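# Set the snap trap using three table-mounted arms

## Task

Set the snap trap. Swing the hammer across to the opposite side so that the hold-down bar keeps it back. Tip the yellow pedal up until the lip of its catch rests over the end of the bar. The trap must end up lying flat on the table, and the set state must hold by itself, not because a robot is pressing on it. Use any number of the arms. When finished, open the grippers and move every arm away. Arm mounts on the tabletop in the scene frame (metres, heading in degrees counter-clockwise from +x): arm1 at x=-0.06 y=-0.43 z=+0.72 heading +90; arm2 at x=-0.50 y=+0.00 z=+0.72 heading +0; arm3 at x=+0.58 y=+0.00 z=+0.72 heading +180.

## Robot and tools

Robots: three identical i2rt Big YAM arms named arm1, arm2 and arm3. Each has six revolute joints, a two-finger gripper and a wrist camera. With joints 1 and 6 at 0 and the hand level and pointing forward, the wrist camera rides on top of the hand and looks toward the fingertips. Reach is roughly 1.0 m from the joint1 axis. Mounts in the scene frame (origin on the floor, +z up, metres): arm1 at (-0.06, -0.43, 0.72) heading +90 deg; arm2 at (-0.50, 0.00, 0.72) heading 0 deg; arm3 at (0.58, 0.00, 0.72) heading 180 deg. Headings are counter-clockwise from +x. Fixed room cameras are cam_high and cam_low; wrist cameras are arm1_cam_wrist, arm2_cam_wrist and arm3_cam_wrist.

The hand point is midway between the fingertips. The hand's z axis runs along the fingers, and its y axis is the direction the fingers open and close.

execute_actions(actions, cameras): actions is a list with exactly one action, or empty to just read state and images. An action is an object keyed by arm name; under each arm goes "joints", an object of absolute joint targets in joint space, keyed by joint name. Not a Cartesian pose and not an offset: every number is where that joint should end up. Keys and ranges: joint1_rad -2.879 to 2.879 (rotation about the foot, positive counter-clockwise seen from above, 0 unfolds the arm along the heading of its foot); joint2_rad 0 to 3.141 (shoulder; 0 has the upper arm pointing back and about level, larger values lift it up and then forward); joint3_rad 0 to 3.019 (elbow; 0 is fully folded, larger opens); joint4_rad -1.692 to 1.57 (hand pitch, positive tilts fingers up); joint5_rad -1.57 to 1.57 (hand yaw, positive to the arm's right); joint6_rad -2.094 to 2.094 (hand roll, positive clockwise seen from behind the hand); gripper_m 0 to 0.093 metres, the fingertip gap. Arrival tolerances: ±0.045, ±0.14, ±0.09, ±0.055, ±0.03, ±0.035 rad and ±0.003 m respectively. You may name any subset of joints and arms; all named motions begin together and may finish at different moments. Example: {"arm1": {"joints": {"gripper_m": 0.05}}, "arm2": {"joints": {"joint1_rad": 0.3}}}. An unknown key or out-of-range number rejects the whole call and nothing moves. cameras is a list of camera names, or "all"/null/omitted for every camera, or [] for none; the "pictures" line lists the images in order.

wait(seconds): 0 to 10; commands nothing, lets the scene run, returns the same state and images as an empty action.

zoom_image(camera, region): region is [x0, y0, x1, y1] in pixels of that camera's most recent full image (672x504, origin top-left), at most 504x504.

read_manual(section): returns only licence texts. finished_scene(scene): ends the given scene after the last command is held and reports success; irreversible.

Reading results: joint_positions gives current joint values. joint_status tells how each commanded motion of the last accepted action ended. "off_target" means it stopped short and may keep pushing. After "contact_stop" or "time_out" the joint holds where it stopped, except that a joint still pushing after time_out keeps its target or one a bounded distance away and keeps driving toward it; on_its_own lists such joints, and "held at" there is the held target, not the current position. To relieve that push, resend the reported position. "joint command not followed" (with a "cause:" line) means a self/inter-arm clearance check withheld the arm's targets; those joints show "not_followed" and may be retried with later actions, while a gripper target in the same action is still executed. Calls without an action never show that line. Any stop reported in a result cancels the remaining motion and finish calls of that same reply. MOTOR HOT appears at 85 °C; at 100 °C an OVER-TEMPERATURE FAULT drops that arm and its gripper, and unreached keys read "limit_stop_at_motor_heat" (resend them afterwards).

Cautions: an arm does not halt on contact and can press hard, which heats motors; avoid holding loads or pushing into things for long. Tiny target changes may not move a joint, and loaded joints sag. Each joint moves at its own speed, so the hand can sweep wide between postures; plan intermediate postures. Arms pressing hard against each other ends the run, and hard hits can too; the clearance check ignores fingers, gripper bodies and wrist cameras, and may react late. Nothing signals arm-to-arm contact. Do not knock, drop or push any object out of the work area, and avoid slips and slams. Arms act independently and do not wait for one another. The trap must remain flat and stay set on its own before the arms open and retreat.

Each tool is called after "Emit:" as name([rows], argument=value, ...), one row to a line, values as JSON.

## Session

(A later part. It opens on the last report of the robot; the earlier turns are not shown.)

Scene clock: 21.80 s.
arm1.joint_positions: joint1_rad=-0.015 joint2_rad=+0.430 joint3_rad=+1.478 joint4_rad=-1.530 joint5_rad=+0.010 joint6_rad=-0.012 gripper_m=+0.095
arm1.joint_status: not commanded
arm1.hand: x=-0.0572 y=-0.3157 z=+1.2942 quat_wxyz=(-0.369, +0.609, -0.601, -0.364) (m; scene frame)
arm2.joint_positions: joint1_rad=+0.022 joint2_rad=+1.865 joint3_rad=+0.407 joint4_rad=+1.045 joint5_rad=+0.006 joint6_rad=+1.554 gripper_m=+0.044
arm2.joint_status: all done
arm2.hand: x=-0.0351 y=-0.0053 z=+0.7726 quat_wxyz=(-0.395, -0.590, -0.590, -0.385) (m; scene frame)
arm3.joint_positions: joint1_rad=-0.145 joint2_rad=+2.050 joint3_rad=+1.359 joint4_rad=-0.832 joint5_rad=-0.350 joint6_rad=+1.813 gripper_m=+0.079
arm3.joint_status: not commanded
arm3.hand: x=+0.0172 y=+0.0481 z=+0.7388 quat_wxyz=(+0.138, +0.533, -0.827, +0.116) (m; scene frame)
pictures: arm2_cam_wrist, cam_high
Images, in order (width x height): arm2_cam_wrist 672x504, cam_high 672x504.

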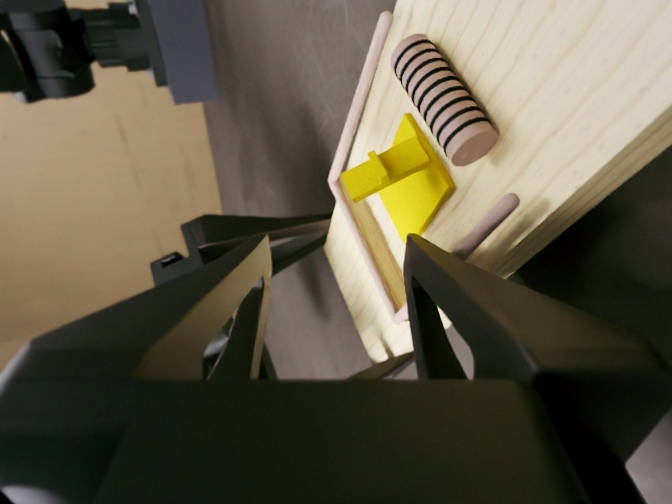

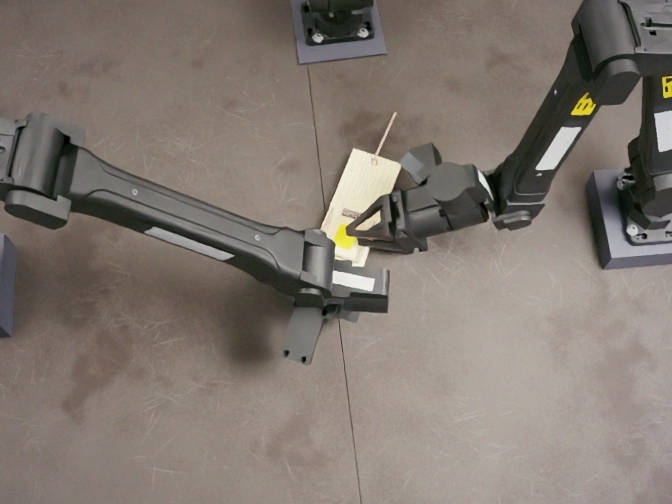

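Emit:
execute_actions([
  {"arm2":{"joints":{"joint3_rad":0.36,"joint4_rad":1.075}}},
], cameras=[])

Emit:
execute_actions([
  {"arm2":{"joints":{"joint2_rad":1.89}}},
], cameras=["arm2_cam_wrist","cam_high"])

Emit:
zoom_image(camera="cam_high", region=[300, 170, 440, 290])

Scene clock: 22.80 s.
arm1.joint_positions: joint1_rad=-0.015 joint2_rad=+0.430 joint3_rad=+1.478 joint4_rad=-1.530 joint5_rad=+0.010 joint6_rad=-0.012 gripper_m=+0.095
arm1.joint_status: not commanded
arm1.hand: x=-0.0572 y=-0.3157 z=+1.2942 quat_wxyz=(-0.369, +0.609, -0.601, -0.364) (m; scene frame)
arm2.joint_positions: joint1_rad=+0.022 joint2_rad=+1.865 joint3_rad=+0.381 joint4_rad=+1.079 joint5_rad=+0.006 joint6_rad=+1.555 gripper_m=+0.044
arm2.joint_status: all done
arm2.hand: x=-0.0443 y=-0.0052 z=+0.7732 quat_wxyz=(-0.397, -0.588, -0.588, -0.387) (m; scene frame)
arm3.joint_positions: joint1_rad=-0.145 joint2_rad=+2.050 joint3_rad=+1.359 joint4_rad=-0.832 joint5_rad=-0.350 joint6_rad=+1.813 gripper_m=+0.079
arm3.joint_status: not commanded
arm3.hand: x=+0.0172 y=+0.0481 z=+0.7388 quat_wxyz=(+0.138, +0.533, -0.827, +0.116) (m; scene frame)
pictures: none
No camera images: the call's "cameras" was empty. Leave "cameras" out to get every camera's image.

Scene clock: 23.23 s.
arm1.joint_positions: joint1_rad=-0.015 joint2_rad=+0.430 joint3_rad=+1.478 joint4_rad=-1.530 joint5_rad=+0.010 joint6_rad=-0.012 gripper_m=+0.095
arm1.joint_status: not commanded
arm1.hand: x=-0.0572 y=-0.3157 z=+1.2942 quat_wxyz=(-0.369, +0.609, -0.601, -0.364) (m; scene frame)
arm2.joint_positions: joint1_rad=+0.022 joint2_rad=+1.865 joint3_rad=+0.381 joint4_rad=+1.079 joint5_rad=+0.006 joint6_rad=+1.555 gripper_m=+0.044
arm2.joint_status: all done
arm2.hand: x=-0.0443 y=-0.0052 z=+0.7732 quat_wxyz=(-0.397, -0.588, -0.588, -0.387) (m; scene frame)
arm3.joint_positions: joint1_rad=-0.145 joint2_rad=+2.050 joint3_rad=+1.359 joint4_rad=-0.832 joint5_rad=-0.350 joint6_rad=+1.813 gripper_m=+0.079
arm3.joint_status: not commanded
arm3.hand: x=+0.0172 y=+0.0481 z=+0.7388 quat_wxyz=(+0.138, +0.533, -0.827, +0.116) (m; scene frame)
pictures: arm2_cam_wrist, cam_high
Images, in order (width x height): arm2_cam_wrist 672x504, cam_high 672x504.

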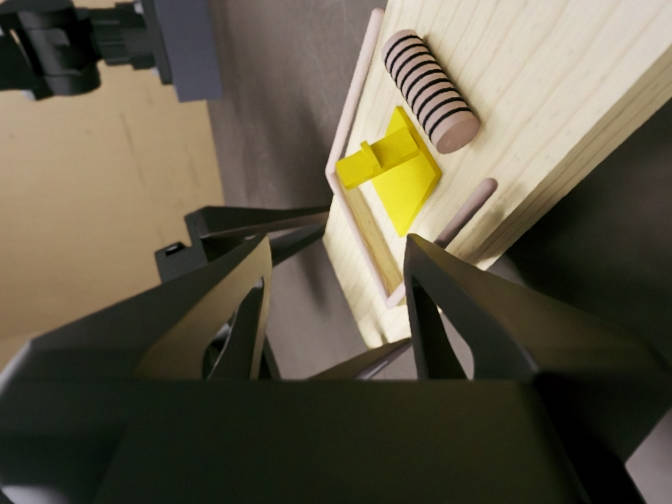

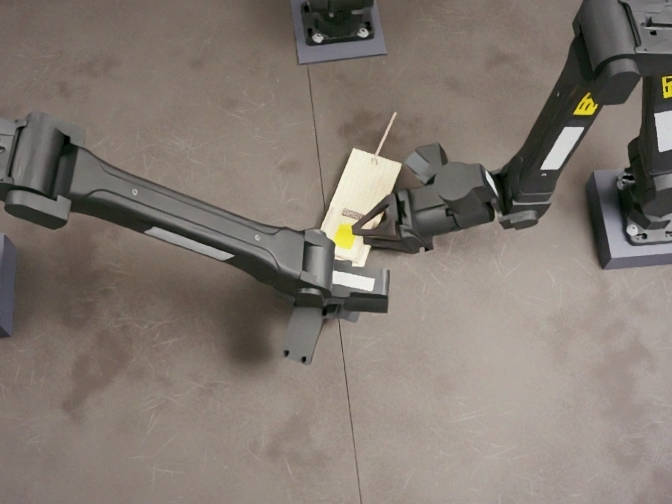

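Region (300, 170, 440, 290) of cam_high's 672x504 image, scaled by 3.600, with more detail than that image has; it fills the top 432 rows of this view, and the rest is white.

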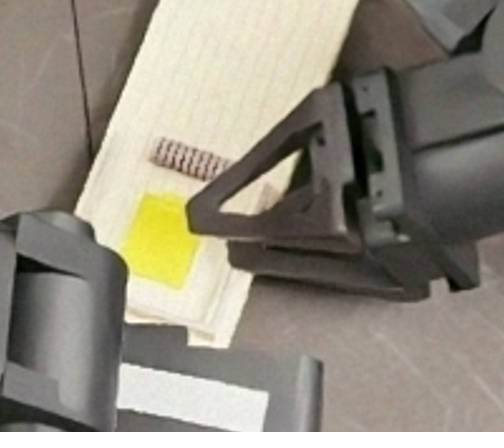

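Emit:
execute_actions([
  {"arm2":{"joints":{"joint3_rad":0.345,"joint2_rad":1.865}}},
], cameras=[])

Emit:
execute_actions([
  {"arm2":{"joints":{"gripper_m":0.058}}},
], cameras=["arm2_cam_wrist","cam_high"])

Emit:
zoom_image(camera="cam_high", region=[300, 170, 440, 290])

Scene clock: 24.87 s.
arm1.joint_positions: joint1_rad=-0.015 joint2_rad=+0.430 joint3_rad=+1.478 joint4_rad=-1.530 joint5_rad=+0.010 joint6_rad=-0.012 gripper_m=+0.095
arm1.joint_status: not commanded
arm1.hand: x=-0.0572 y=-0.3157 z=+1.2942 quat_wxyz=(-0.369, +0.609, -0.601, -0.364) (m; scene frame)
arm2.joint_positions: joint1_rad=+0.022 joint2_rad=+1.858 joint3_rad=+0.345 joint4_rad=+1.082 joint5_rad=+0.004 joint6_rad=+1.555 gripper_m=+0.044
arm2.joint_status: all done
arm2.hand: x=-0.0602 y=-0.0048 z=+0.7679 quat_wxyz=(-0.389, -0.593, -0.594, -0.380) (m; scene frame)
arm3.joint_positions: joint1_rad=-0.145 joint2_rad=+2.050 joint3_rad=+1.359 joint4_rad=-0.832 joint5_rad=-0.350 joint6_rad=+1.813 gripper_m=+0.079
arm3.joint_status: not commanded
arm3.hand: x=+0.0172 y=+0.0481 z=+0.7388 quat_wxyz=(+0.138, +0.533, -0.827, +0.116) (m; scene frame)
pictures: none
No camera images: the call's "cameras" was empty. Leave "cameras" out to get every camera's image.

Scene clock: 25.33 s.
arm1.joint_positions: joint1_rad=-0.015 joint2_rad=+0.430 joint3_rad=+1.478 joint4_rad=-1.530 joint5_rad=+0.010 joint6_rad=-0.012 gripper_m=+0.095
arm1.joint_status: not commanded
arm1.hand: x=-0.0572 y=-0.3157 z=+1.2942 quat_wxyz=(-0.369, +0.609, -0.601, -0.364) (m; scene frame)
arm2.joint_positions: joint1_rad=+0.022 joint2_rad=+1.858 joint3_rad=+0.345 joint4_rad=+1.082 joint5_rad=+0.004 joint6_rad=+1.555 gripper_m=+0.058
arm2.joint_status: all done
arm2.hand: x=-0.0602 y=-0.0048 z=+0.7679 quat_wxyz=(-0.389, -0.593, -0.594, -0.380) (m; scene frame)
arm3.joint_positions: joint1_rad=-0.145 joint2_rad=+2.050 joint3_rad=+1.359 joint4_rad=-0.832 joint5_rad=-0.350 joint6_rad=+1.813 gripper_m=+0.079
arm3.joint_status: not commanded
arm3.hand: x=+0.0172 y=+0.0481 z=+0.7388 quat_wxyz=(+0.138, +0.533, -0.827, +0.116) (m; scene frame)
pictures: arm2_cam_wrist, cam_high
Images, in order (width x height): arm2_cam_wrist 672x504, cam_high 672x504.

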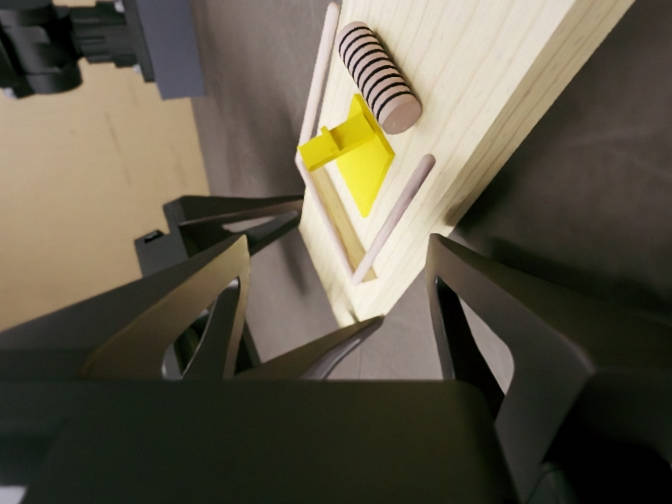

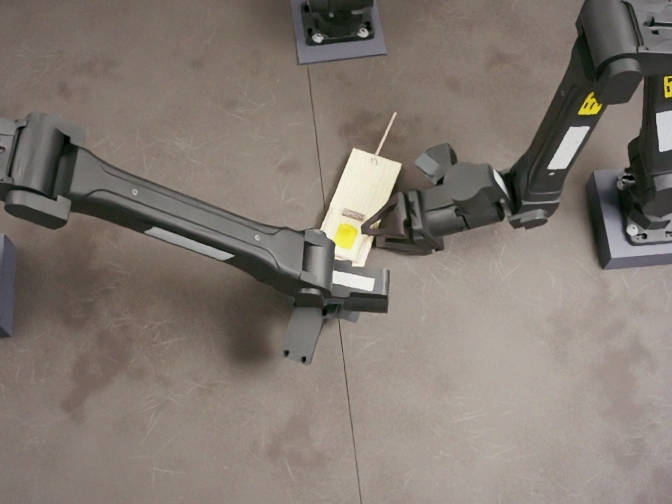

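Region (300, 170, 440, 290) of cam_high's 672x504 image, scaled by 3.600, with more detail than that image has; it fills the top 432 rows of this view, and the rest is white.

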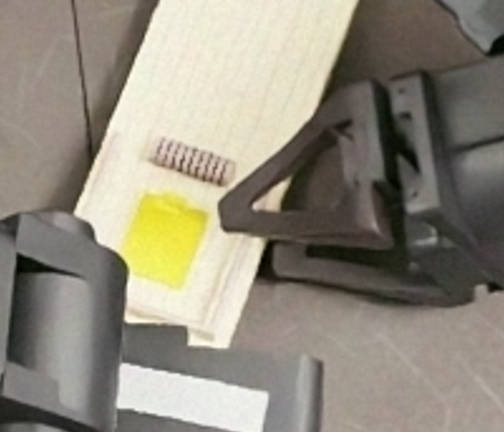

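Emit:
execute_actions([
  {"arm2":{"joints":{"joint3_rad":0.40,"gripper_m":0.066}}},
], cameras=["arm2_cam_wrist","cam_high"])

Emit:
zoom_image(camera="cam_high", region=[300, 170, 440, 290])

Scene clock: 26.17 s.
arm1.joint_positions: joint1_rad=-0.015 joint2_rad=+0.430 joint3_rad=+1.478 joint4_rad=-1.530 joint5_rad=+0.010 joint6_rad=-0.012 gripper_m=+0.095
arm1.joint_status: not commanded
arm1.hand: x=-0.0572 y=-0.3157 z=+1.2942 quat_wxyz=(-0.369, +0.609, -0.601, -0.364) (m; scene frame)
arm2.joint_positions: joint1_rad=+0.022 joint2_rad=+1.859 joint3_rad=+0.365 joint4_rad=+1.080 joint5_rad=+0.004 joint6_rad=+1.555 gripper_m=+0.066
arm2.joint_status: all done
arm2.hand: x=-0.0511 y=-0.0049 z=+0.7718 quat_wxyz=(-0.394, -0.590, -0.590, -0.385) (m; scene frame)
arm3.joint_positions: joint1_rad=-0.145 joint2_rad=+2.050 joint3_rad=+1.356 joint4_rad=-0.833 joint5_rad=-0.351 joint6_rad=+1.808 gripper_m=+0.079
arm3.joint_status: not commanded
arm3.hand: x=+0.0184 y=+0.0477 z=+0.7382 quat_wxyz=(+0.137, +0.535, -0.825, +0.117) (m; scene frame)
pictures: arm2_cam_wrist, cam_high
Images, in order (width x height): arm2_cam_wrist 672x504, cam_high 672x504.

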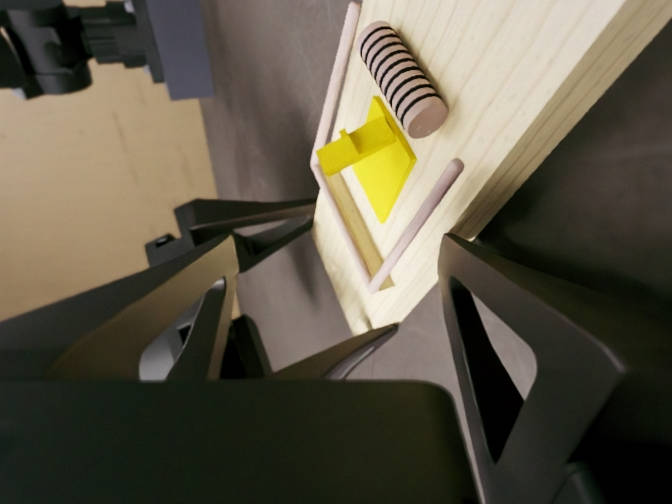

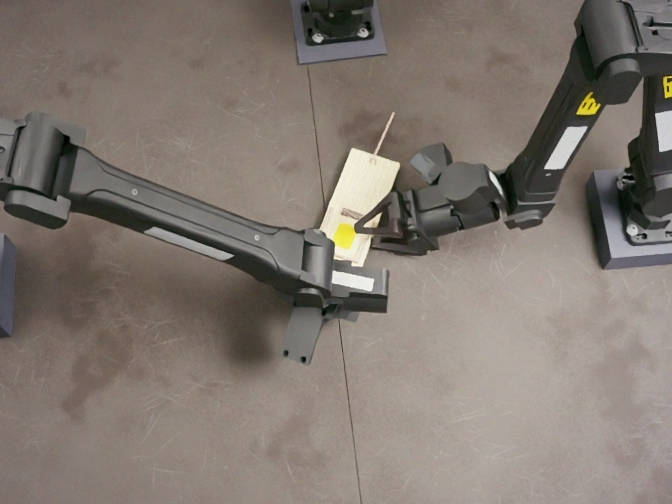

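Region (300, 170, 440, 290) of cam_high's 672x504 image, scaled by 3.600, with more detail than that image has; it fills the top 432 rows of this view, and the rest is white.

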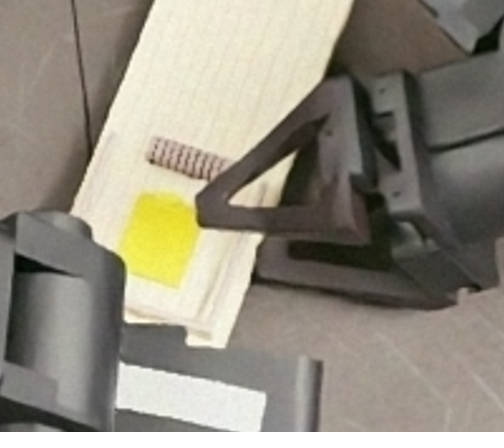

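Emit:
execute_actions([
  {"arm2":{"joints":{"gripper_m":0.056}}},
], cameras=["arm2_cam_wrist"])

Scene clock: 26.80 s.
arm1.joint_positions: joint1_rad=-0.015 joint2_rad=+0.430 joint3_rad=+1.478 joint4_rad=-1.530 joint5_rad=+0.010 joint6_rad=-0.012 gripper_m=+0.095
arm1.joint_status: not commanded
arm1.hand: x=-0.0572 y=-0.3157 z=+1.2942 quat_wxyz=(-0.369, +0.609, -0.601, -0.364) (m; scene frame)
arm2.joint_positions: joint1_rad=+0.022 joint2_rad=+1.863 joint3_rad=+0.375 joint4_rad=+1.077 joint5_rad=+0.003 joint6_rad=+1.556 gripper_m=+0.056
arm2.joint_status: all done
arm2.hand: x=-0.0471 y=-0.0047 z=+0.7723 quat_wxyz=(-0.395, -0.589, -0.590, -0.387) (m; scene frame)
arm3.joint_positions: joint1_rad=-0.145 joint2_rad=+2.050 joint3_rad=+1.356 joint4_rad=-0.833 joint5_rad=-0.351 joint6_rad=+1.807 gripper_m=+0.079
arm3.joint_status: not commanded
arm3.hand: x=+0.0184 y=+0.0477 z=+0.7382 quat_wxyz=(+0.137, +0.536, -0.825, +0.117) (m; scene frame)
pictures: arm2_cam_wrist
Images, in order (width x height): arm2_cam_wrist 672x504.

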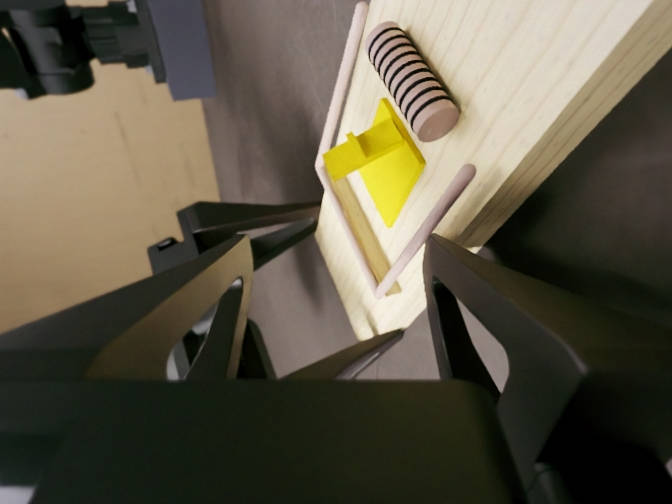

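Emit:
execute_actions([
  {"arm2":{"joints":{"joint3_rad":0.435,"joint4_rad":1.04,"joint2_rad":1.88}}},
], cameras=["arm2_cam_wrist"])

Scene clock: 28.67 s.
arm1.joint_positions: joint1_rad=-0.015 joint2_rad=+0.430 joint3_rad=+1.478 joint4_rad=-1.530 joint5_rad=+0.010 joint6_rad=-0.012 gripper_m=+0.095
arm1.joint_status: not commanded
arm1.hand: x=-0.0572 y=-0.3157 z=+1.2942 quat_wxyz=(-0.369, +0.609, -0.601, -0.364) (m; scene frame)
arm2.joint_positions: joint1_rad=+0.022 joint2_rad=+1.871 joint3_rad=+0.393 joint4_rad=+1.059 joint5_rad=+0.003 joint6_rad=+1.557 gripper_m=+0.056
arm2.joint_status: all done
arm2.hand: x=-0.0410 y=-0.0048 z=+0.7694 quat_wxyz=(-0.392, -0.591, -0.591, -0.385) (m; scene frame)
arm3.joint_positions: joint1_rad=-0.145 joint2_rad=+2.050 joint3_rad=+1.356 joint4_rad=-0.833 joint5_rad=-0.351 joint6_rad=+1.805 gripper_m=+0.079
arm3.joint_status: not commanded
arm3.hand: x=+0.0185 y=+0.0477 z=+0.7382 quat_wxyz=(+0.137, +0.536, -0.825, +0.117) (m; scene frame)
pictures: arm2_cam_wrist
Images, in order (width x height): arm2_cam_wrist 672x504.

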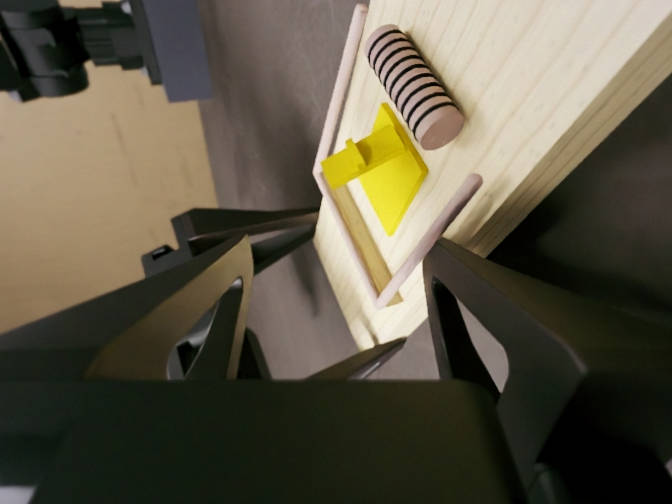

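Emit:
execute_actions([
  {"arm2":{"joints":{"joint3_rad":0.45,"joint4_rad":1.09,"joint2_rad":1.87}}},
], cameras=["arm2_cam_wrist"])

Scene clock: 29.33 s.
arm1.joint_positions: joint1_rad=-0.015 joint2_rad=+0.430 joint3_rad=+1.478 joint4_rad=-1.530 joint5_rad=+0.010 joint6_rad=-0.012 gripper_m=+0.095
arm1.joint_status: not commanded
arm1.hand: x=-0.0572 y=-0.3157 z=+1.2942 quat_wxyz=(-0.369, +0.609, -0.601, -0.364) (m; scene frame)
arm2.joint_positions: joint1_rad=+0.022 joint2_rad=+1.871 joint3_rad=+0.394 joint4_rad=+1.061 joint5_rad=+0.003 joint6_rad=+1.557 gripper_m=+0.056
arm2.joint_status: all done
arm2.hand: x=-0.0405 y=-0.0048 z=+0.7700 quat_wxyz=(-0.393, -0.591, -0.590, -0.386) (m; scene frame)
arm3.joint_positions: joint1_rad=-0.145 joint2_rad=+2.050 joint3_rad=+1.356 joint4_rad=-0.833 joint5_rad=-0.351 joint6_rad=+1.805 gripper_m=+0.079
arm3.joint_status: not commanded
arm3.hand: x=+0.0185 y=+0.0477 z=+0.7382 quat_wxyz=(+0.137, +0.536, -0.824, +0.117) (m; scene frame)
pictures: arm2_cam_wrist
Images, in order (width x height): arm2_cam_wrist 672x504.

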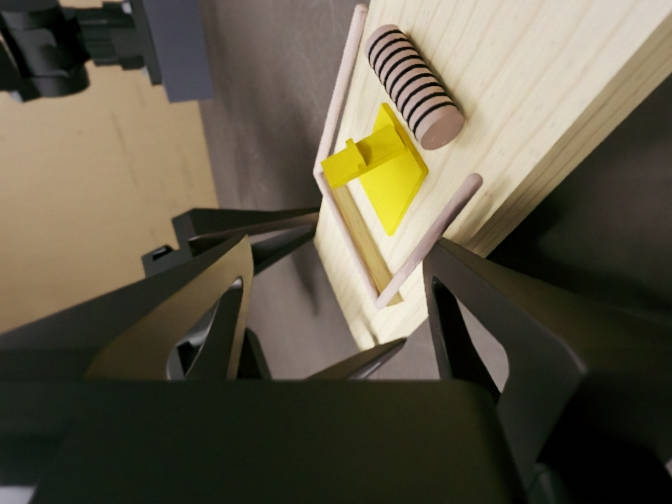

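Close the gripper to lift the lower finger up and forward.

Emit:
execute_actions([
  {"arm2":{"joints":{"gripper_m":0.03}}},
], cameras=["arm2_cam_wrist","cam_high"])

Scene clock: 29.97 s.
arm1.joint_positions: joint1_rad=-0.015 joint2_rad=+0.430 joint3_rad=+1.478 joint4_rad=-1.530 joint5_rad=+0.010 joint6_rad=-0.012 gripper_m=+0.095
arm1.joint_status: not commanded
arm1.hand: x=-0.0572 y=-0.3157 z=+1.2942 quat_wxyz=(-0.369, +0.609, -0.601, -0.364) (m; scene frame)
arm2.joint_positions: joint1_rad=+0.022 joint2_rad=+1.895 joint3_rad=+0.394 joint4_rad=+1.061 joint5_rad=+0.006 joint6_rad=+1.559 gripper_m=+0.030
arm2.joint_status: all done
arm2.hand: x=-0.0438 y=-0.0053 z=+0.7596 quat_wxyz=(-0.386, -0.596, -0.594, -0.378) (m; scene frame)
arm3.joint_positions: joint1_rad=-0.145 joint2_rad=+2.049 joint3_rad=+1.356 joint4_rad=-0.836 joint5_rad=-0.351 joint6_rad=+1.795 gripper_m=+0.079
arm3.joint_status: not commanded
arm3.hand: x=+0.0190 y=+0.0475 z=+0.7386 quat_wxyz=(+0.137, +0.540, -0.822, +0.117) (m; scene frame)
pictures: arm2_cam_wrist, cam_high
Images, in order (width x height): arm2_cam_wrist 672x504, cam_high 672x504.

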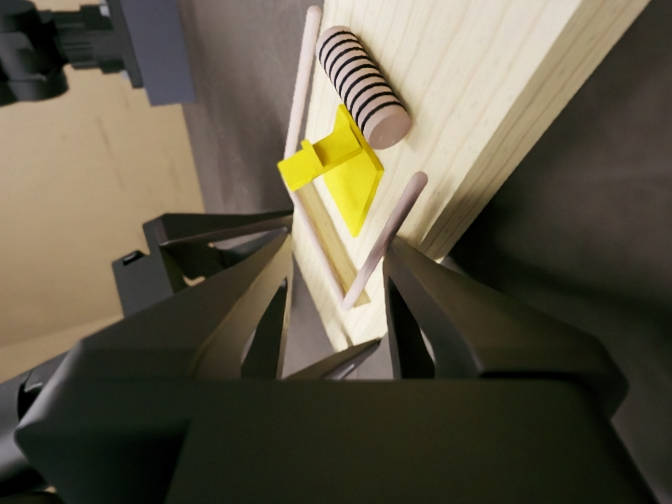

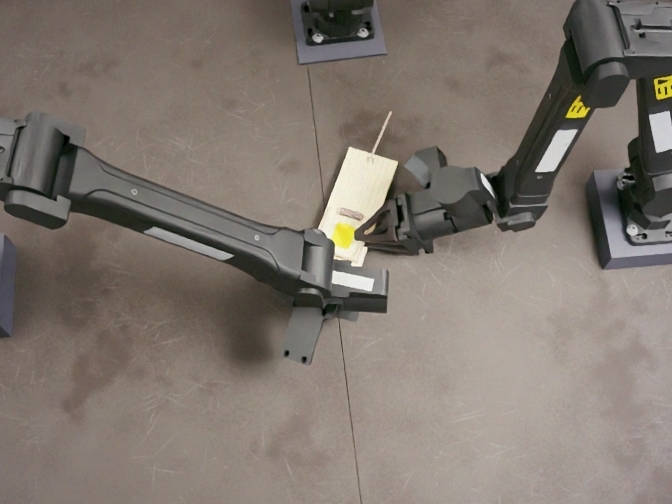

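Emit:
execute_actions([
  {"arm2":{"joints":{"joint2_rad":1.82,"joint4_rad":1.11}}},
], cameras=["arm2_cam_wrist","cam_high"])

Scene clock: 30.73 s.
arm1.joint_positions: joint1_rad=-0.015 joint2_rad=+0.430 joint3_rad=+1.478 joint4_rad=-1.530 joint5_rad=+0.010 joint6_rad=-0.012 gripper_m=+0.095
arm1.joint_status: not commanded
arm1.hand: x=-0.0572 y=-0.3157 z=+1.2942 quat_wxyz=(-0.369, +0.609, -0.601, -0.364) (m; scene frame)
arm2.joint_positions: joint1_rad=+0.022 joint2_rad=+1.882 joint3_rad=+0.394 joint4_rad=+1.061 joint5_rad=+0.007 joint6_rad=+1.559 gripper_m=+0.030
arm2.joint_status: all done
arm2.hand: x=-0.0420 y=-0.0055 z=+0.7651 quat_wxyz=(-0.390, -0.594, -0.591, -0.381) (m; scene frame)
arm3.joint_positions: joint1_rad=-0.146 joint2_rad=+2.048 joint3_rad=+1.356 joint4_rad=-0.838 joint5_rad=-0.354 joint6_rad=+1.785 gripper_m=+0.079
arm3.joint_status: not commanded
arm3.hand: x=+0.0193 y=+0.0472 z=+0.7392 quat_wxyz=(+0.139, +0.544, -0.819, +0.118) (m; scene frame)
pictures: arm2_cam_wrist, cam_high
Images, in order (width x height): arm2_cam_wrist 672x504, cam_high 672x504.

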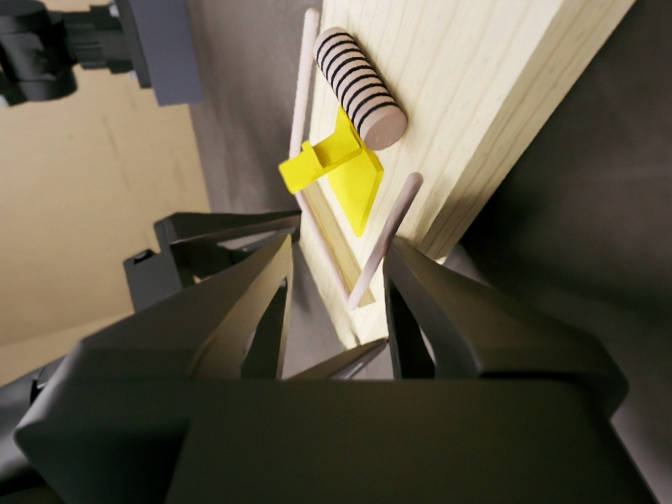

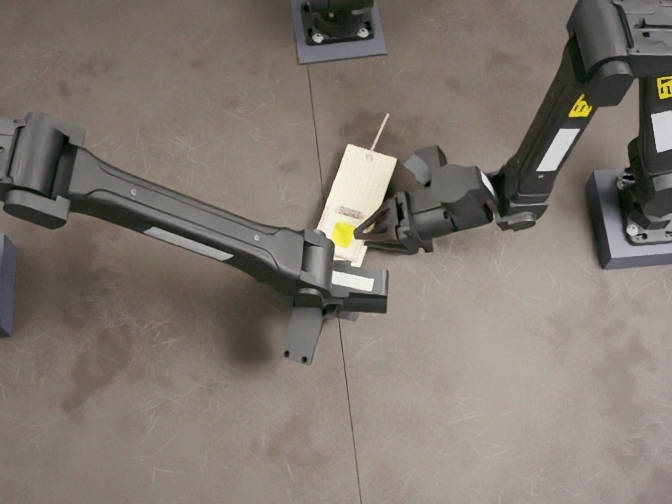

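Emit:
execute_actions([
  {"arm2":{"joints":{"joint2_rad":1.91,"joint3_rad":0.41,"joint4_rad":1.06}},"arm1":{"joints":{"joint1_rad":-0.07,"joint2_rad":1.0,"joint3_rad":0.43,"joint4_rad":-0.6,"joint6_rad":1.0,"gripper_m":0}}},
])

Scene clock: 32.87 s.
arm1.joint_positions: joint1_rad=-0.063 joint2_rad=+1.010 joint3_rad=+0.435 joint4_rad=-0.624 joint5_rad=+0.010 joint6_rad=+0.982 gripper_m=+0.001
arm1.joint_status: all done
arm1.hand: x=-0.0464 y=-0.1425 z=+0.7775 quat_wxyz=(-0.061, +0.266, -0.946, -0.175) (m; scene frame)
arm2.joint_positions: joint1_rad=+0.022 joint2_rad=+1.897 joint3_rad=+0.392 joint4_rad=+1.056 joint5_rad=+0.007 joint6_rad=+1.559 gripper_m=+0.030
arm2.joint_status: all done
arm2.hand: x=-0.0457 y=-0.0054 z=+0.7571 quat_wxyz=(-0.384, -0.598, -0.596, -0.375) (m; scene frame)
arm3.joint_positions: joint1_rad=-0.146 joint2_rad=+2.048 joint3_rad=+1.356 joint4_rad=-0.835 joint5_rad=-0.354 joint6_rad=+1.797 gripper_m=+0.079
arm3.joint_status: not commanded
arm3.hand: x=+0.0189 y=+0.0473 z=+0.7390 quat_wxyz=(+0.139, +0.539, -0.822, +0.118) (m; scene frame)
pictures: arm1_cam_wrist, arm2_cam_wrist, arm3_cam_wrist, cam_high, cam_low
Images, in order (width x height): arm1_cam_wrist 672x504, arm2_cam_wrist 672x504, arm3_cam_wrist 672x504, cam_high 672x504, cam_low 672x504.

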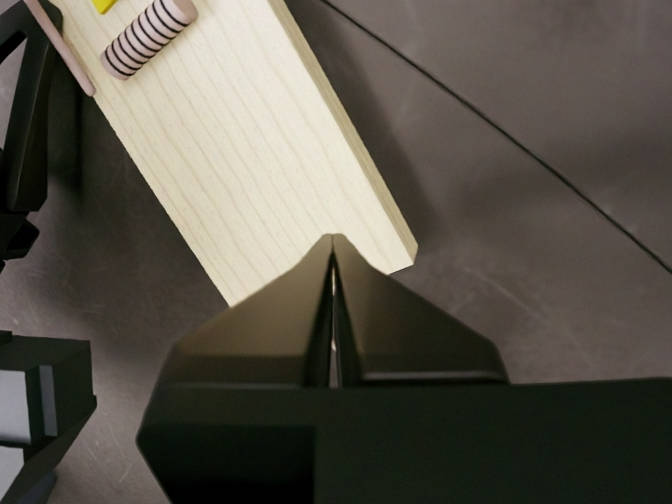

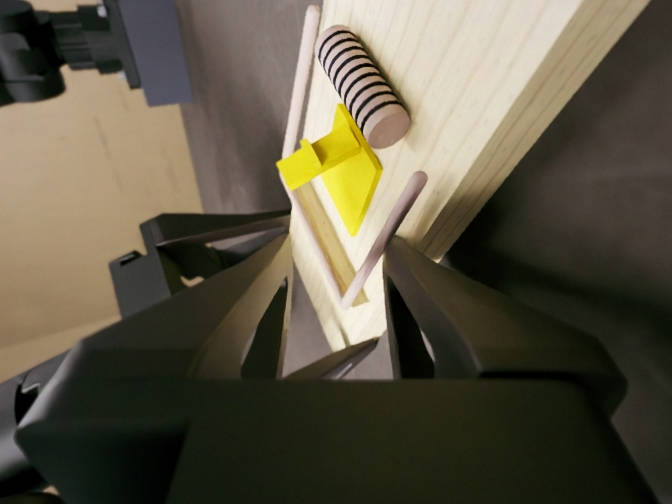

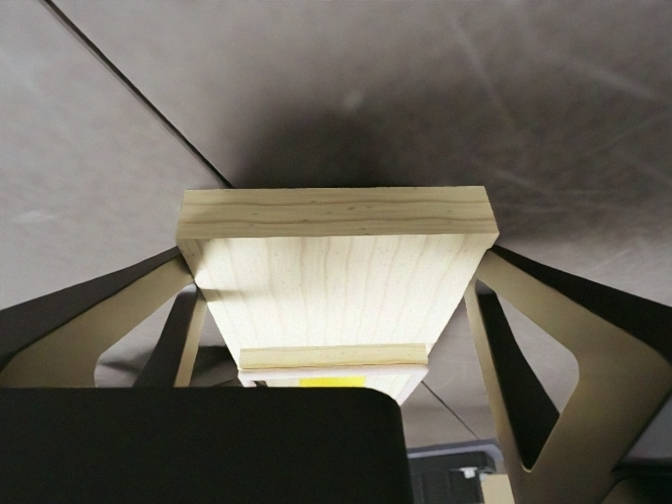

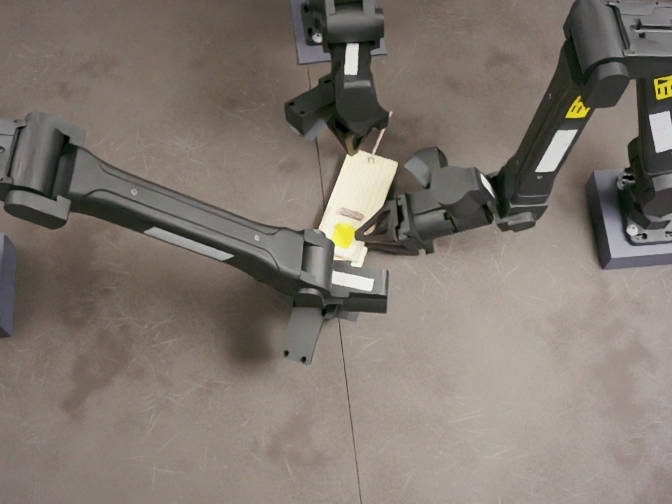

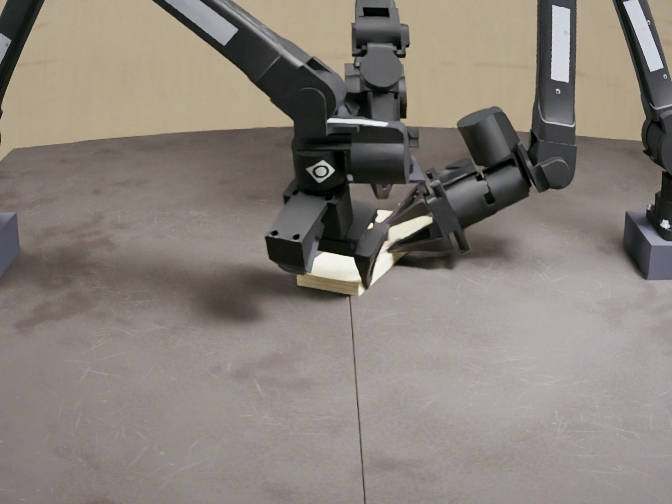

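Emit:
execute_actions([
  {"arm1":{"joints":{"joint2_rad":1.19,"joint3_rad":0.385,"joint4_rad":-0.39}}},
], cameras=["arm1_cam_wrist"])

Emit:
execute_actions([
  {"arm2":{"joints":{"joint2_rad":1.80,"joint3_rad":0.45,"joint4_rad":1.11}}},
], cameras=["arm2_cam_wrist","cam_high"])

Scene clock: 34.07 s.
arm1.joint_positions: joint1_rad=-0.063 joint2_rad=+1.119 joint3_rad=+0.402 joint4_rad=-0.422 joint5_rad=+0.010 joint6_rad=+0.983 gripper_m=+0.001
arm1.joint_status: all done
arm1.hand: x=-0.0457 y=-0.1219 z=+0.7536 quat_wxyz=(-0.069, +0.263, -0.941, -0.203) (m; scene frame)
arm2.joint_positions: joint1_rad=+0.022 joint2_rad=+1.897 joint3_rad=+0.392 joint4_rad=+1.056 joint5_rad=+0.007 joint6_rad=+1.559 gripper_m=+0.030
arm2.joint_status: not commanded
arm2.hand: x=-0.0457 y=-0.0054 z=+0.7571 quat_wxyz=(-0.384, -0.598, -0.596, -0.375) (m; scene frame)
arm3.joint_positions: joint1_rad=-0.146 joint2_rad=+2.048 joint3_rad=+1.356 joint4_rad=-0.835 joint5_rad=-0.354 joint6_rad=+1.797 gripper_m=+0.079
arm3.joint_status: not commanded
arm3.hand: x=+0.0189 y=+0.0473 z=+0.7390 quat_wxyz=(+0.139, +0.539, -0.822, +0.118) (m; scene frame)
pictures: arm1_cam_wrist
Images, in order (width x height): arm1_cam_wrist 672x504.

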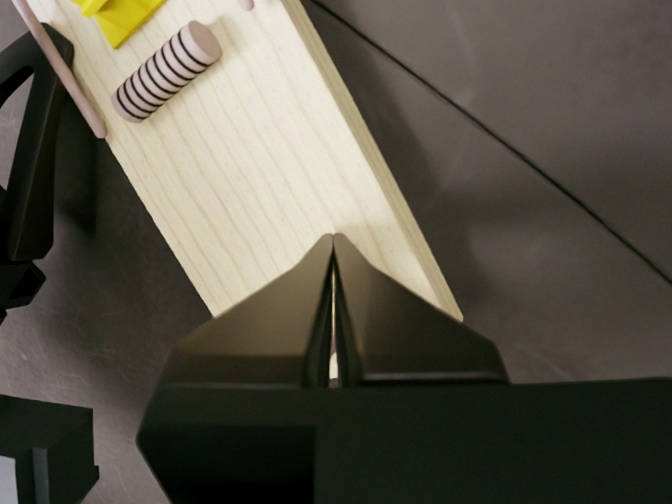

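Scene clock: 34.73 s.
arm1.joint_positions: joint1_rad=-0.063 joint2_rad=+1.121 joint3_rad=+0.402 joint4_rad=-0.418 joint5_rad=+0.010 joint6_rad=+0.983 gripper_m=+0.001
arm1.joint_status: not commanded
arm1.hand: x=-0.0457 y=-0.1213 z=+0.7535 quat_wxyz=(-0.070, +0.263, -0.940, -0.204) (m; scene frame)
arm2.joint_positions: joint1_rad=+0.022 joint2_rad=+1.891 joint3_rad=+0.393 joint4_rad=+1.059 joint5_rad=+0.005 joint6_rad=+1.564 gripper_m=+0.030
arm2.joint_status: all done
arm2.hand: x=-0.0438 y=-0.0050 z=+0.7607 quat_wxyz=(-0.385, -0.597, -0.592, -0.380) (m; scene frame)
arm3.joint_positions: joint1_rad=-0.146 joint2_rad=+2.048 joint3_rad=+1.356 joint4_rad=-0.835 joint5_rad=-0.352 joint6_rad=+1.798 gripper_m=+0.079
arm3.joint_status: not commanded
arm3.hand: x=+0.0190 y=+0.0476 z=+0.7388 quat_wxyz=(+0.138, +0.539, -0.823, +0.117) (m; scene frame)
pictures: arm2_cam_wrist, cam_high
Images, in order (width x height): arm2_cam_wrist 672x504, cam_high 672x504.

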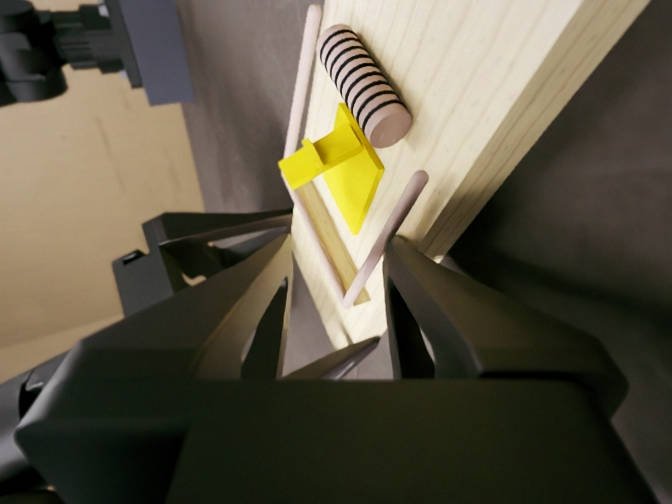

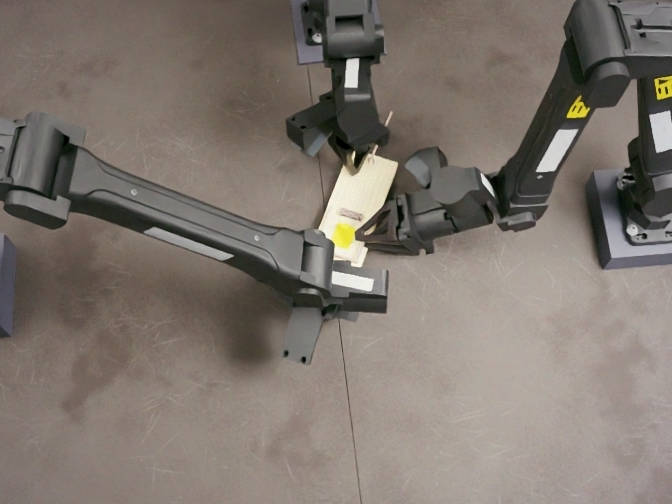

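Emit:
execute_actions([
  {"arm2":{"joints":{"joint1_rad":0.06,"joint2_rad":1.74,"joint3_rad":0.49,"joint4_rad":1.16}}},
], cameras=["arm2_cam_wrist","cam_high"])

Scene clock: 36.63 s.
arm1.joint_positions: joint1_rad=-0.064 joint2_rad=+1.123 joint3_rad=+0.402 joint4_rad=-0.410 joint5_rad=+0.010 joint6_rad=+0.983 gripper_m=+0.001
arm1.joint_status: not commanded
arm1.hand: x=-0.0454 y=-0.1197 z=+0.7536 quat_wxyz=(-0.071, +0.263, -0.940, -0.206) (m; scene frame)
arm2.joint_positions: joint1_rad=+0.076 joint2_rad=+1.818 joint3_rad=+0.393 joint4_rad=+1.059 joint5_rad=-0.017 joint6_rad=+1.570 gripper_m=+0.030
arm2.joint_status: joint3_rad time_out (moved +0.000 of +0.097); joint4_rad time_out (moved +0.000 of +0.101); the others done
arm2.on_its_own: joint3_rad reads +0.393 and still pushes toward +0.490 since a time_out; joint4_rad reads +1.059 and still pushes toward +1.160 since a time_out
arm2.hand: x=-0.0351 y=+0.0237 z=+0.7930 quat_wxyz=(-0.388, -0.564, -0.596, -0.419) (m; scene frame)
arm3.joint_positions: joint1_rad=-0.148 joint2_rad=+2.048 joint3_rad=+1.353 joint4_rad=-0.835 joint5_rad=-0.350 joint6_rad=+1.800 gripper_m=+0.079
arm3.joint_status: not commanded
arm3.hand: x=+0.0203 y=+0.0490 z=+0.7383 quat_wxyz=(+0.136, +0.537, -0.824, +0.117) (m; scene frame)
pictures: arm2_cam_wrist, cam_high
Images, in order (width x height): arm2_cam_wrist 672x504, cam_high 672x504.

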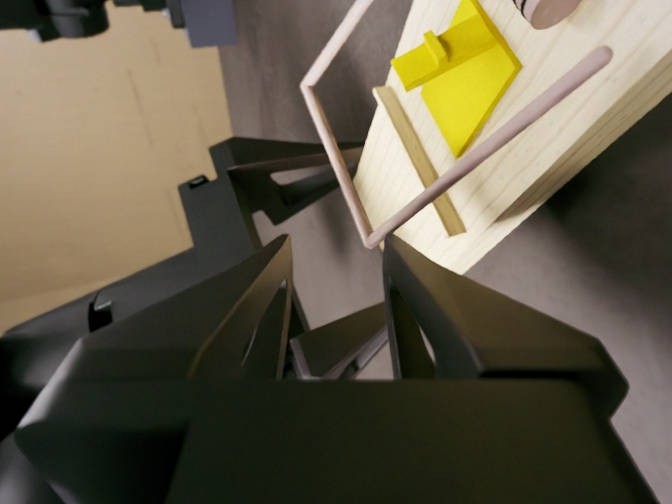

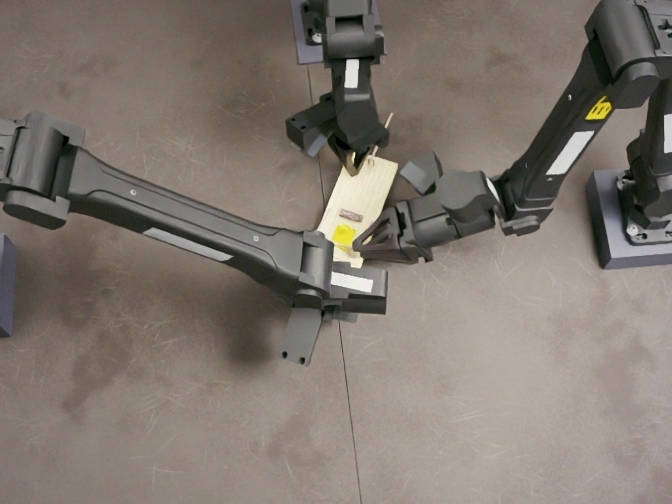

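Emit:
execute_actions([
  {"arm2":{"joints":{"joint1_rad":0.0,"joint2_rad":1.75,"joint3_rad":0.45,"joint4_rad":1.1,"joint5_rad":0.03}}},
], cameras=["arm2_cam_wrist","cam_high"])

Scene clock: 38.57 s.
arm1.joint_positions: joint1_rad=-0.064 joint2_rad=+1.123 joint3_rad=+0.402 joint4_rad=-0.410 joint5_rad=+0.010 joint6_rad=+0.983 gripper_m=+0.001
arm1.joint_status: not commanded
arm1.hand: x=-0.0454 y=-0.1197 z=+0.7536 quat_wxyz=(-0.071, +0.263, -0.940, -0.206) (m; scene frame)
arm2.joint_positions: joint1_rad=+0.074 joint2_rad=+1.818 joint3_rad=+0.392 joint4_rad=+1.059 joint5_rad=-0.015 joint6_rad=+1.577 gripper_m=+0.030
arm2.joint_status: joint1_rad time_out (moved -0.002 of -0.076); joint5_rad time_out (moved +0.002 of +0.047); the others done
arm2.on_its_own: joint1_rad reads +0.074 and still pushes toward +0.000 since a time_out; joint5_rad reads -0.015 and still pushes toward +0.030 since a time_out
arm2.hand: x=-0.0356 y=+0.0224 z=+0.7926 quat_wxyz=(-0.387, -0.567, -0.593, -0.419) (m; scene frame)
arm3.joint_positions: joint1_rad=-0.148 joint2_rad=+2.048 joint3_rad=+1.353 joint4_rad=-0.835 joint5_rad=-0.350 joint6_rad=+1.800 gripper_m=+0.079
arm3.joint_status: not commanded
arm3.hand: x=+0.0203 y=+0.0490 z=+0.7383 quat_wxyz=(+0.136, +0.537, -0.824, +0.117) (m; scene frame)
pictures: arm2_cam_wrist, cam_high
Images, in order (width x height): arm2_cam_wrist 672x504, cam_high 672x504.

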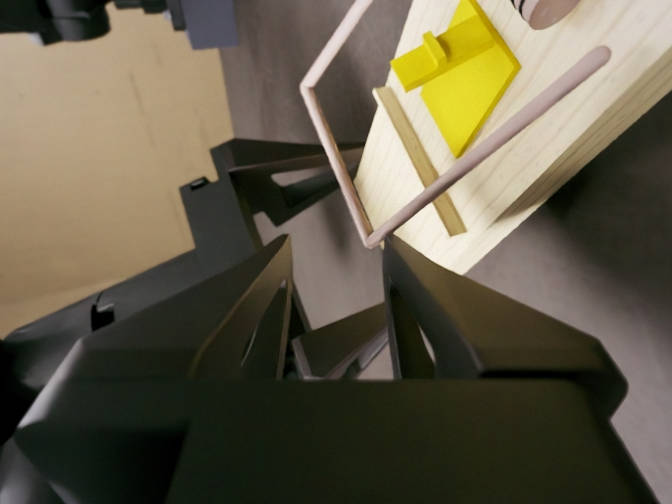

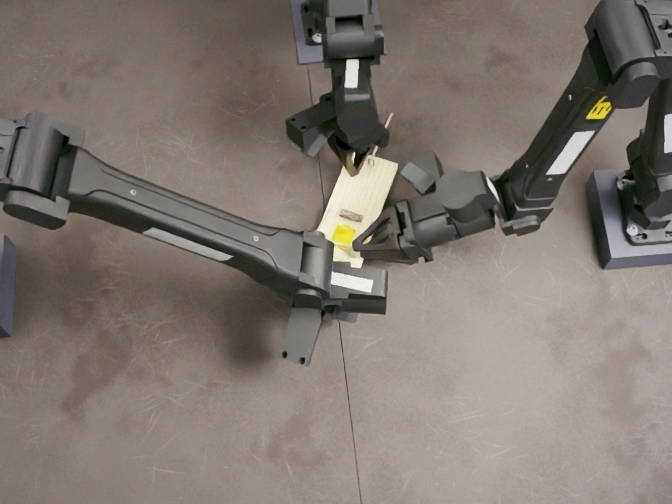

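Emit:
execute_actions([
  {"arm2":{"joints":{"joint1_rad":-0.05,"joint2_rad":1.71,"joint3_rad":0.42,"joint4_rad":1.08,"joint5_rad":0.01}}},
], cameras=["arm2_cam_wrist","cam_high"])

Scene clock: 40.73 s.
arm1.joint_positions: joint1_rad=-0.064 joint2_rad=+1.123 joint3_rad=+0.402 joint4_rad=-0.410 joint5_rad=+0.010 joint6_rad=+0.983 gripper_m=+0.001
arm1.joint_status: not commanded
arm1.hand: x=-0.0454 y=-0.1197 z=+0.7536 quat_wxyz=(-0.071, +0.263, -0.940, -0.206) (m; scene frame)
arm2.joint_positions: joint1_rad=+0.035 joint2_rad=+1.758 joint3_rad=+0.365 joint4_rad=+1.052 joint5_rad=-0.047 joint6_rad=+1.581 gripper_m=+0.030
arm2.joint_status: joint1_rad time_out (moved -0.039 of -0.124); joint5_rad time_out (moved -0.032 of +0.025); the others done
arm2.on_its_own: joint1_rad reads +0.035 and still pushes toward -0.050 since a time_out; joint5_rad reads -0.047 and still pushes toward +0.010 since a time_out
arm2.hand: x=-0.0420 y=+0.0097 z=+0.8095 quat_wxyz=(-0.393, -0.568, -0.582, -0.429) (m; scene frame)
arm3.joint_positions: joint1_rad=-0.148 joint2_rad=+2.048 joint3_rad=+1.353 joint4_rad=-0.835 joint5_rad=-0.350 joint6_rad=+1.800 gripper_m=+0.079
arm3.joint_status: not commanded
arm3.hand: x=+0.0203 y=+0.0490 z=+0.7383 quat_wxyz=(+0.136, +0.537, -0.824, +0.117) (m; scene frame)
pictures: arm2_cam_wrist, cam_high
Images, in order (width x height): arm2_cam_wrist 672x504, cam_high 672x504.

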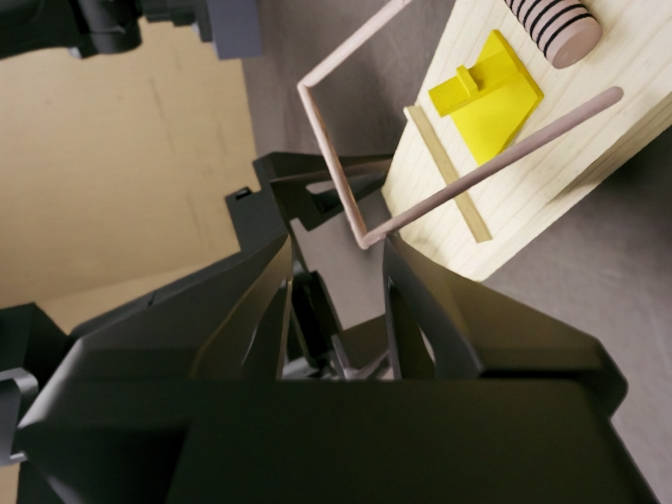

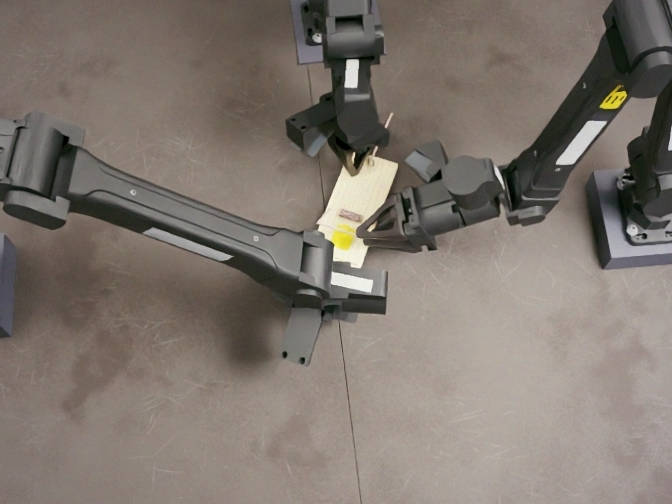

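Emit:
execute_actions([
  {"arm2":{"joints":{"joint1_rad":0.02,"joint2_rad":1.75,"joint3_rad":0.43,"joint4_rad":1.06,"joint5_rad":-0.047,"gripper_m":0.042}}},
], cameras=["arm2_cam_wrist","cam_high"])

Scene clock: 41.67 s.
arm1.joint_positions: joint1_rad=-0.064 joint2_rad=+1.123 joint3_rad=+0.402 joint4_rad=-0.410 joint5_rad=+0.010 joint6_rad=+0.983 gripper_m=+0.001
arm1.joint_status: not commanded
arm1.hand: x=-0.0454 y=-0.1196 z=+0.7537 quat_wxyz=(-0.071, +0.263, -0.940, -0.207) (m; scene frame)
arm2.joint_positions: joint1_rad=+0.013 joint2_rad=+1.758 joint3_rad=+0.416 joint4_rad=+1.049 joint5_rad=-0.044 joint6_rad=+1.581 gripper_m=+0.042
arm2.joint_status: all done
arm2.hand: x=-0.0196 y=-0.0012 z=+0.8246 quat_wxyz=(-0.412, -0.565, -0.566, -0.437) (m; scene frame)
arm3.joint_positions: joint1_rad=-0.148 joint2_rad=+2.048 joint3_rad=+1.353 joint4_rad=-0.835 joint5_rad=-0.349 joint6_rad=+1.800 gripper_m=+0.079
arm3.joint_status: not commanded
arm3.hand: x=+0.0203 y=+0.0491 z=+0.7383 quat_wxyz=(+0.136, +0.537, -0.824, +0.117) (m; scene frame)
pictures: arm2_cam_wrist, cam_high
Images, in order (width x height): arm2_cam_wrist 672x504, cam_high 672x504.

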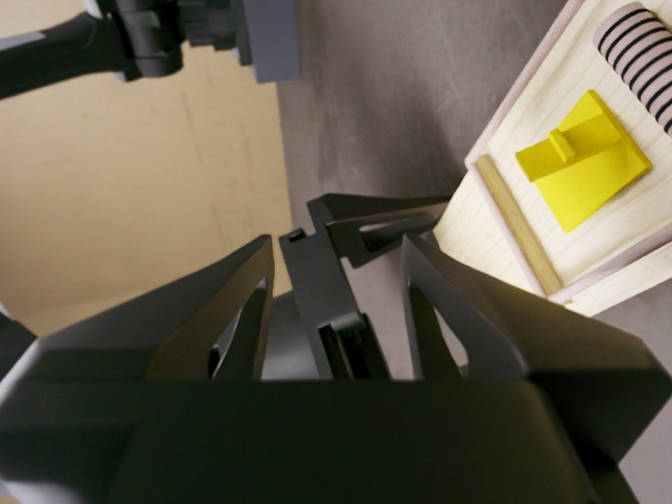

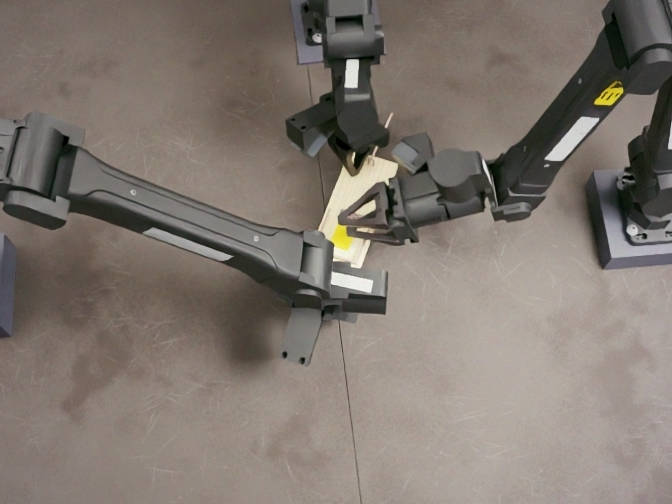

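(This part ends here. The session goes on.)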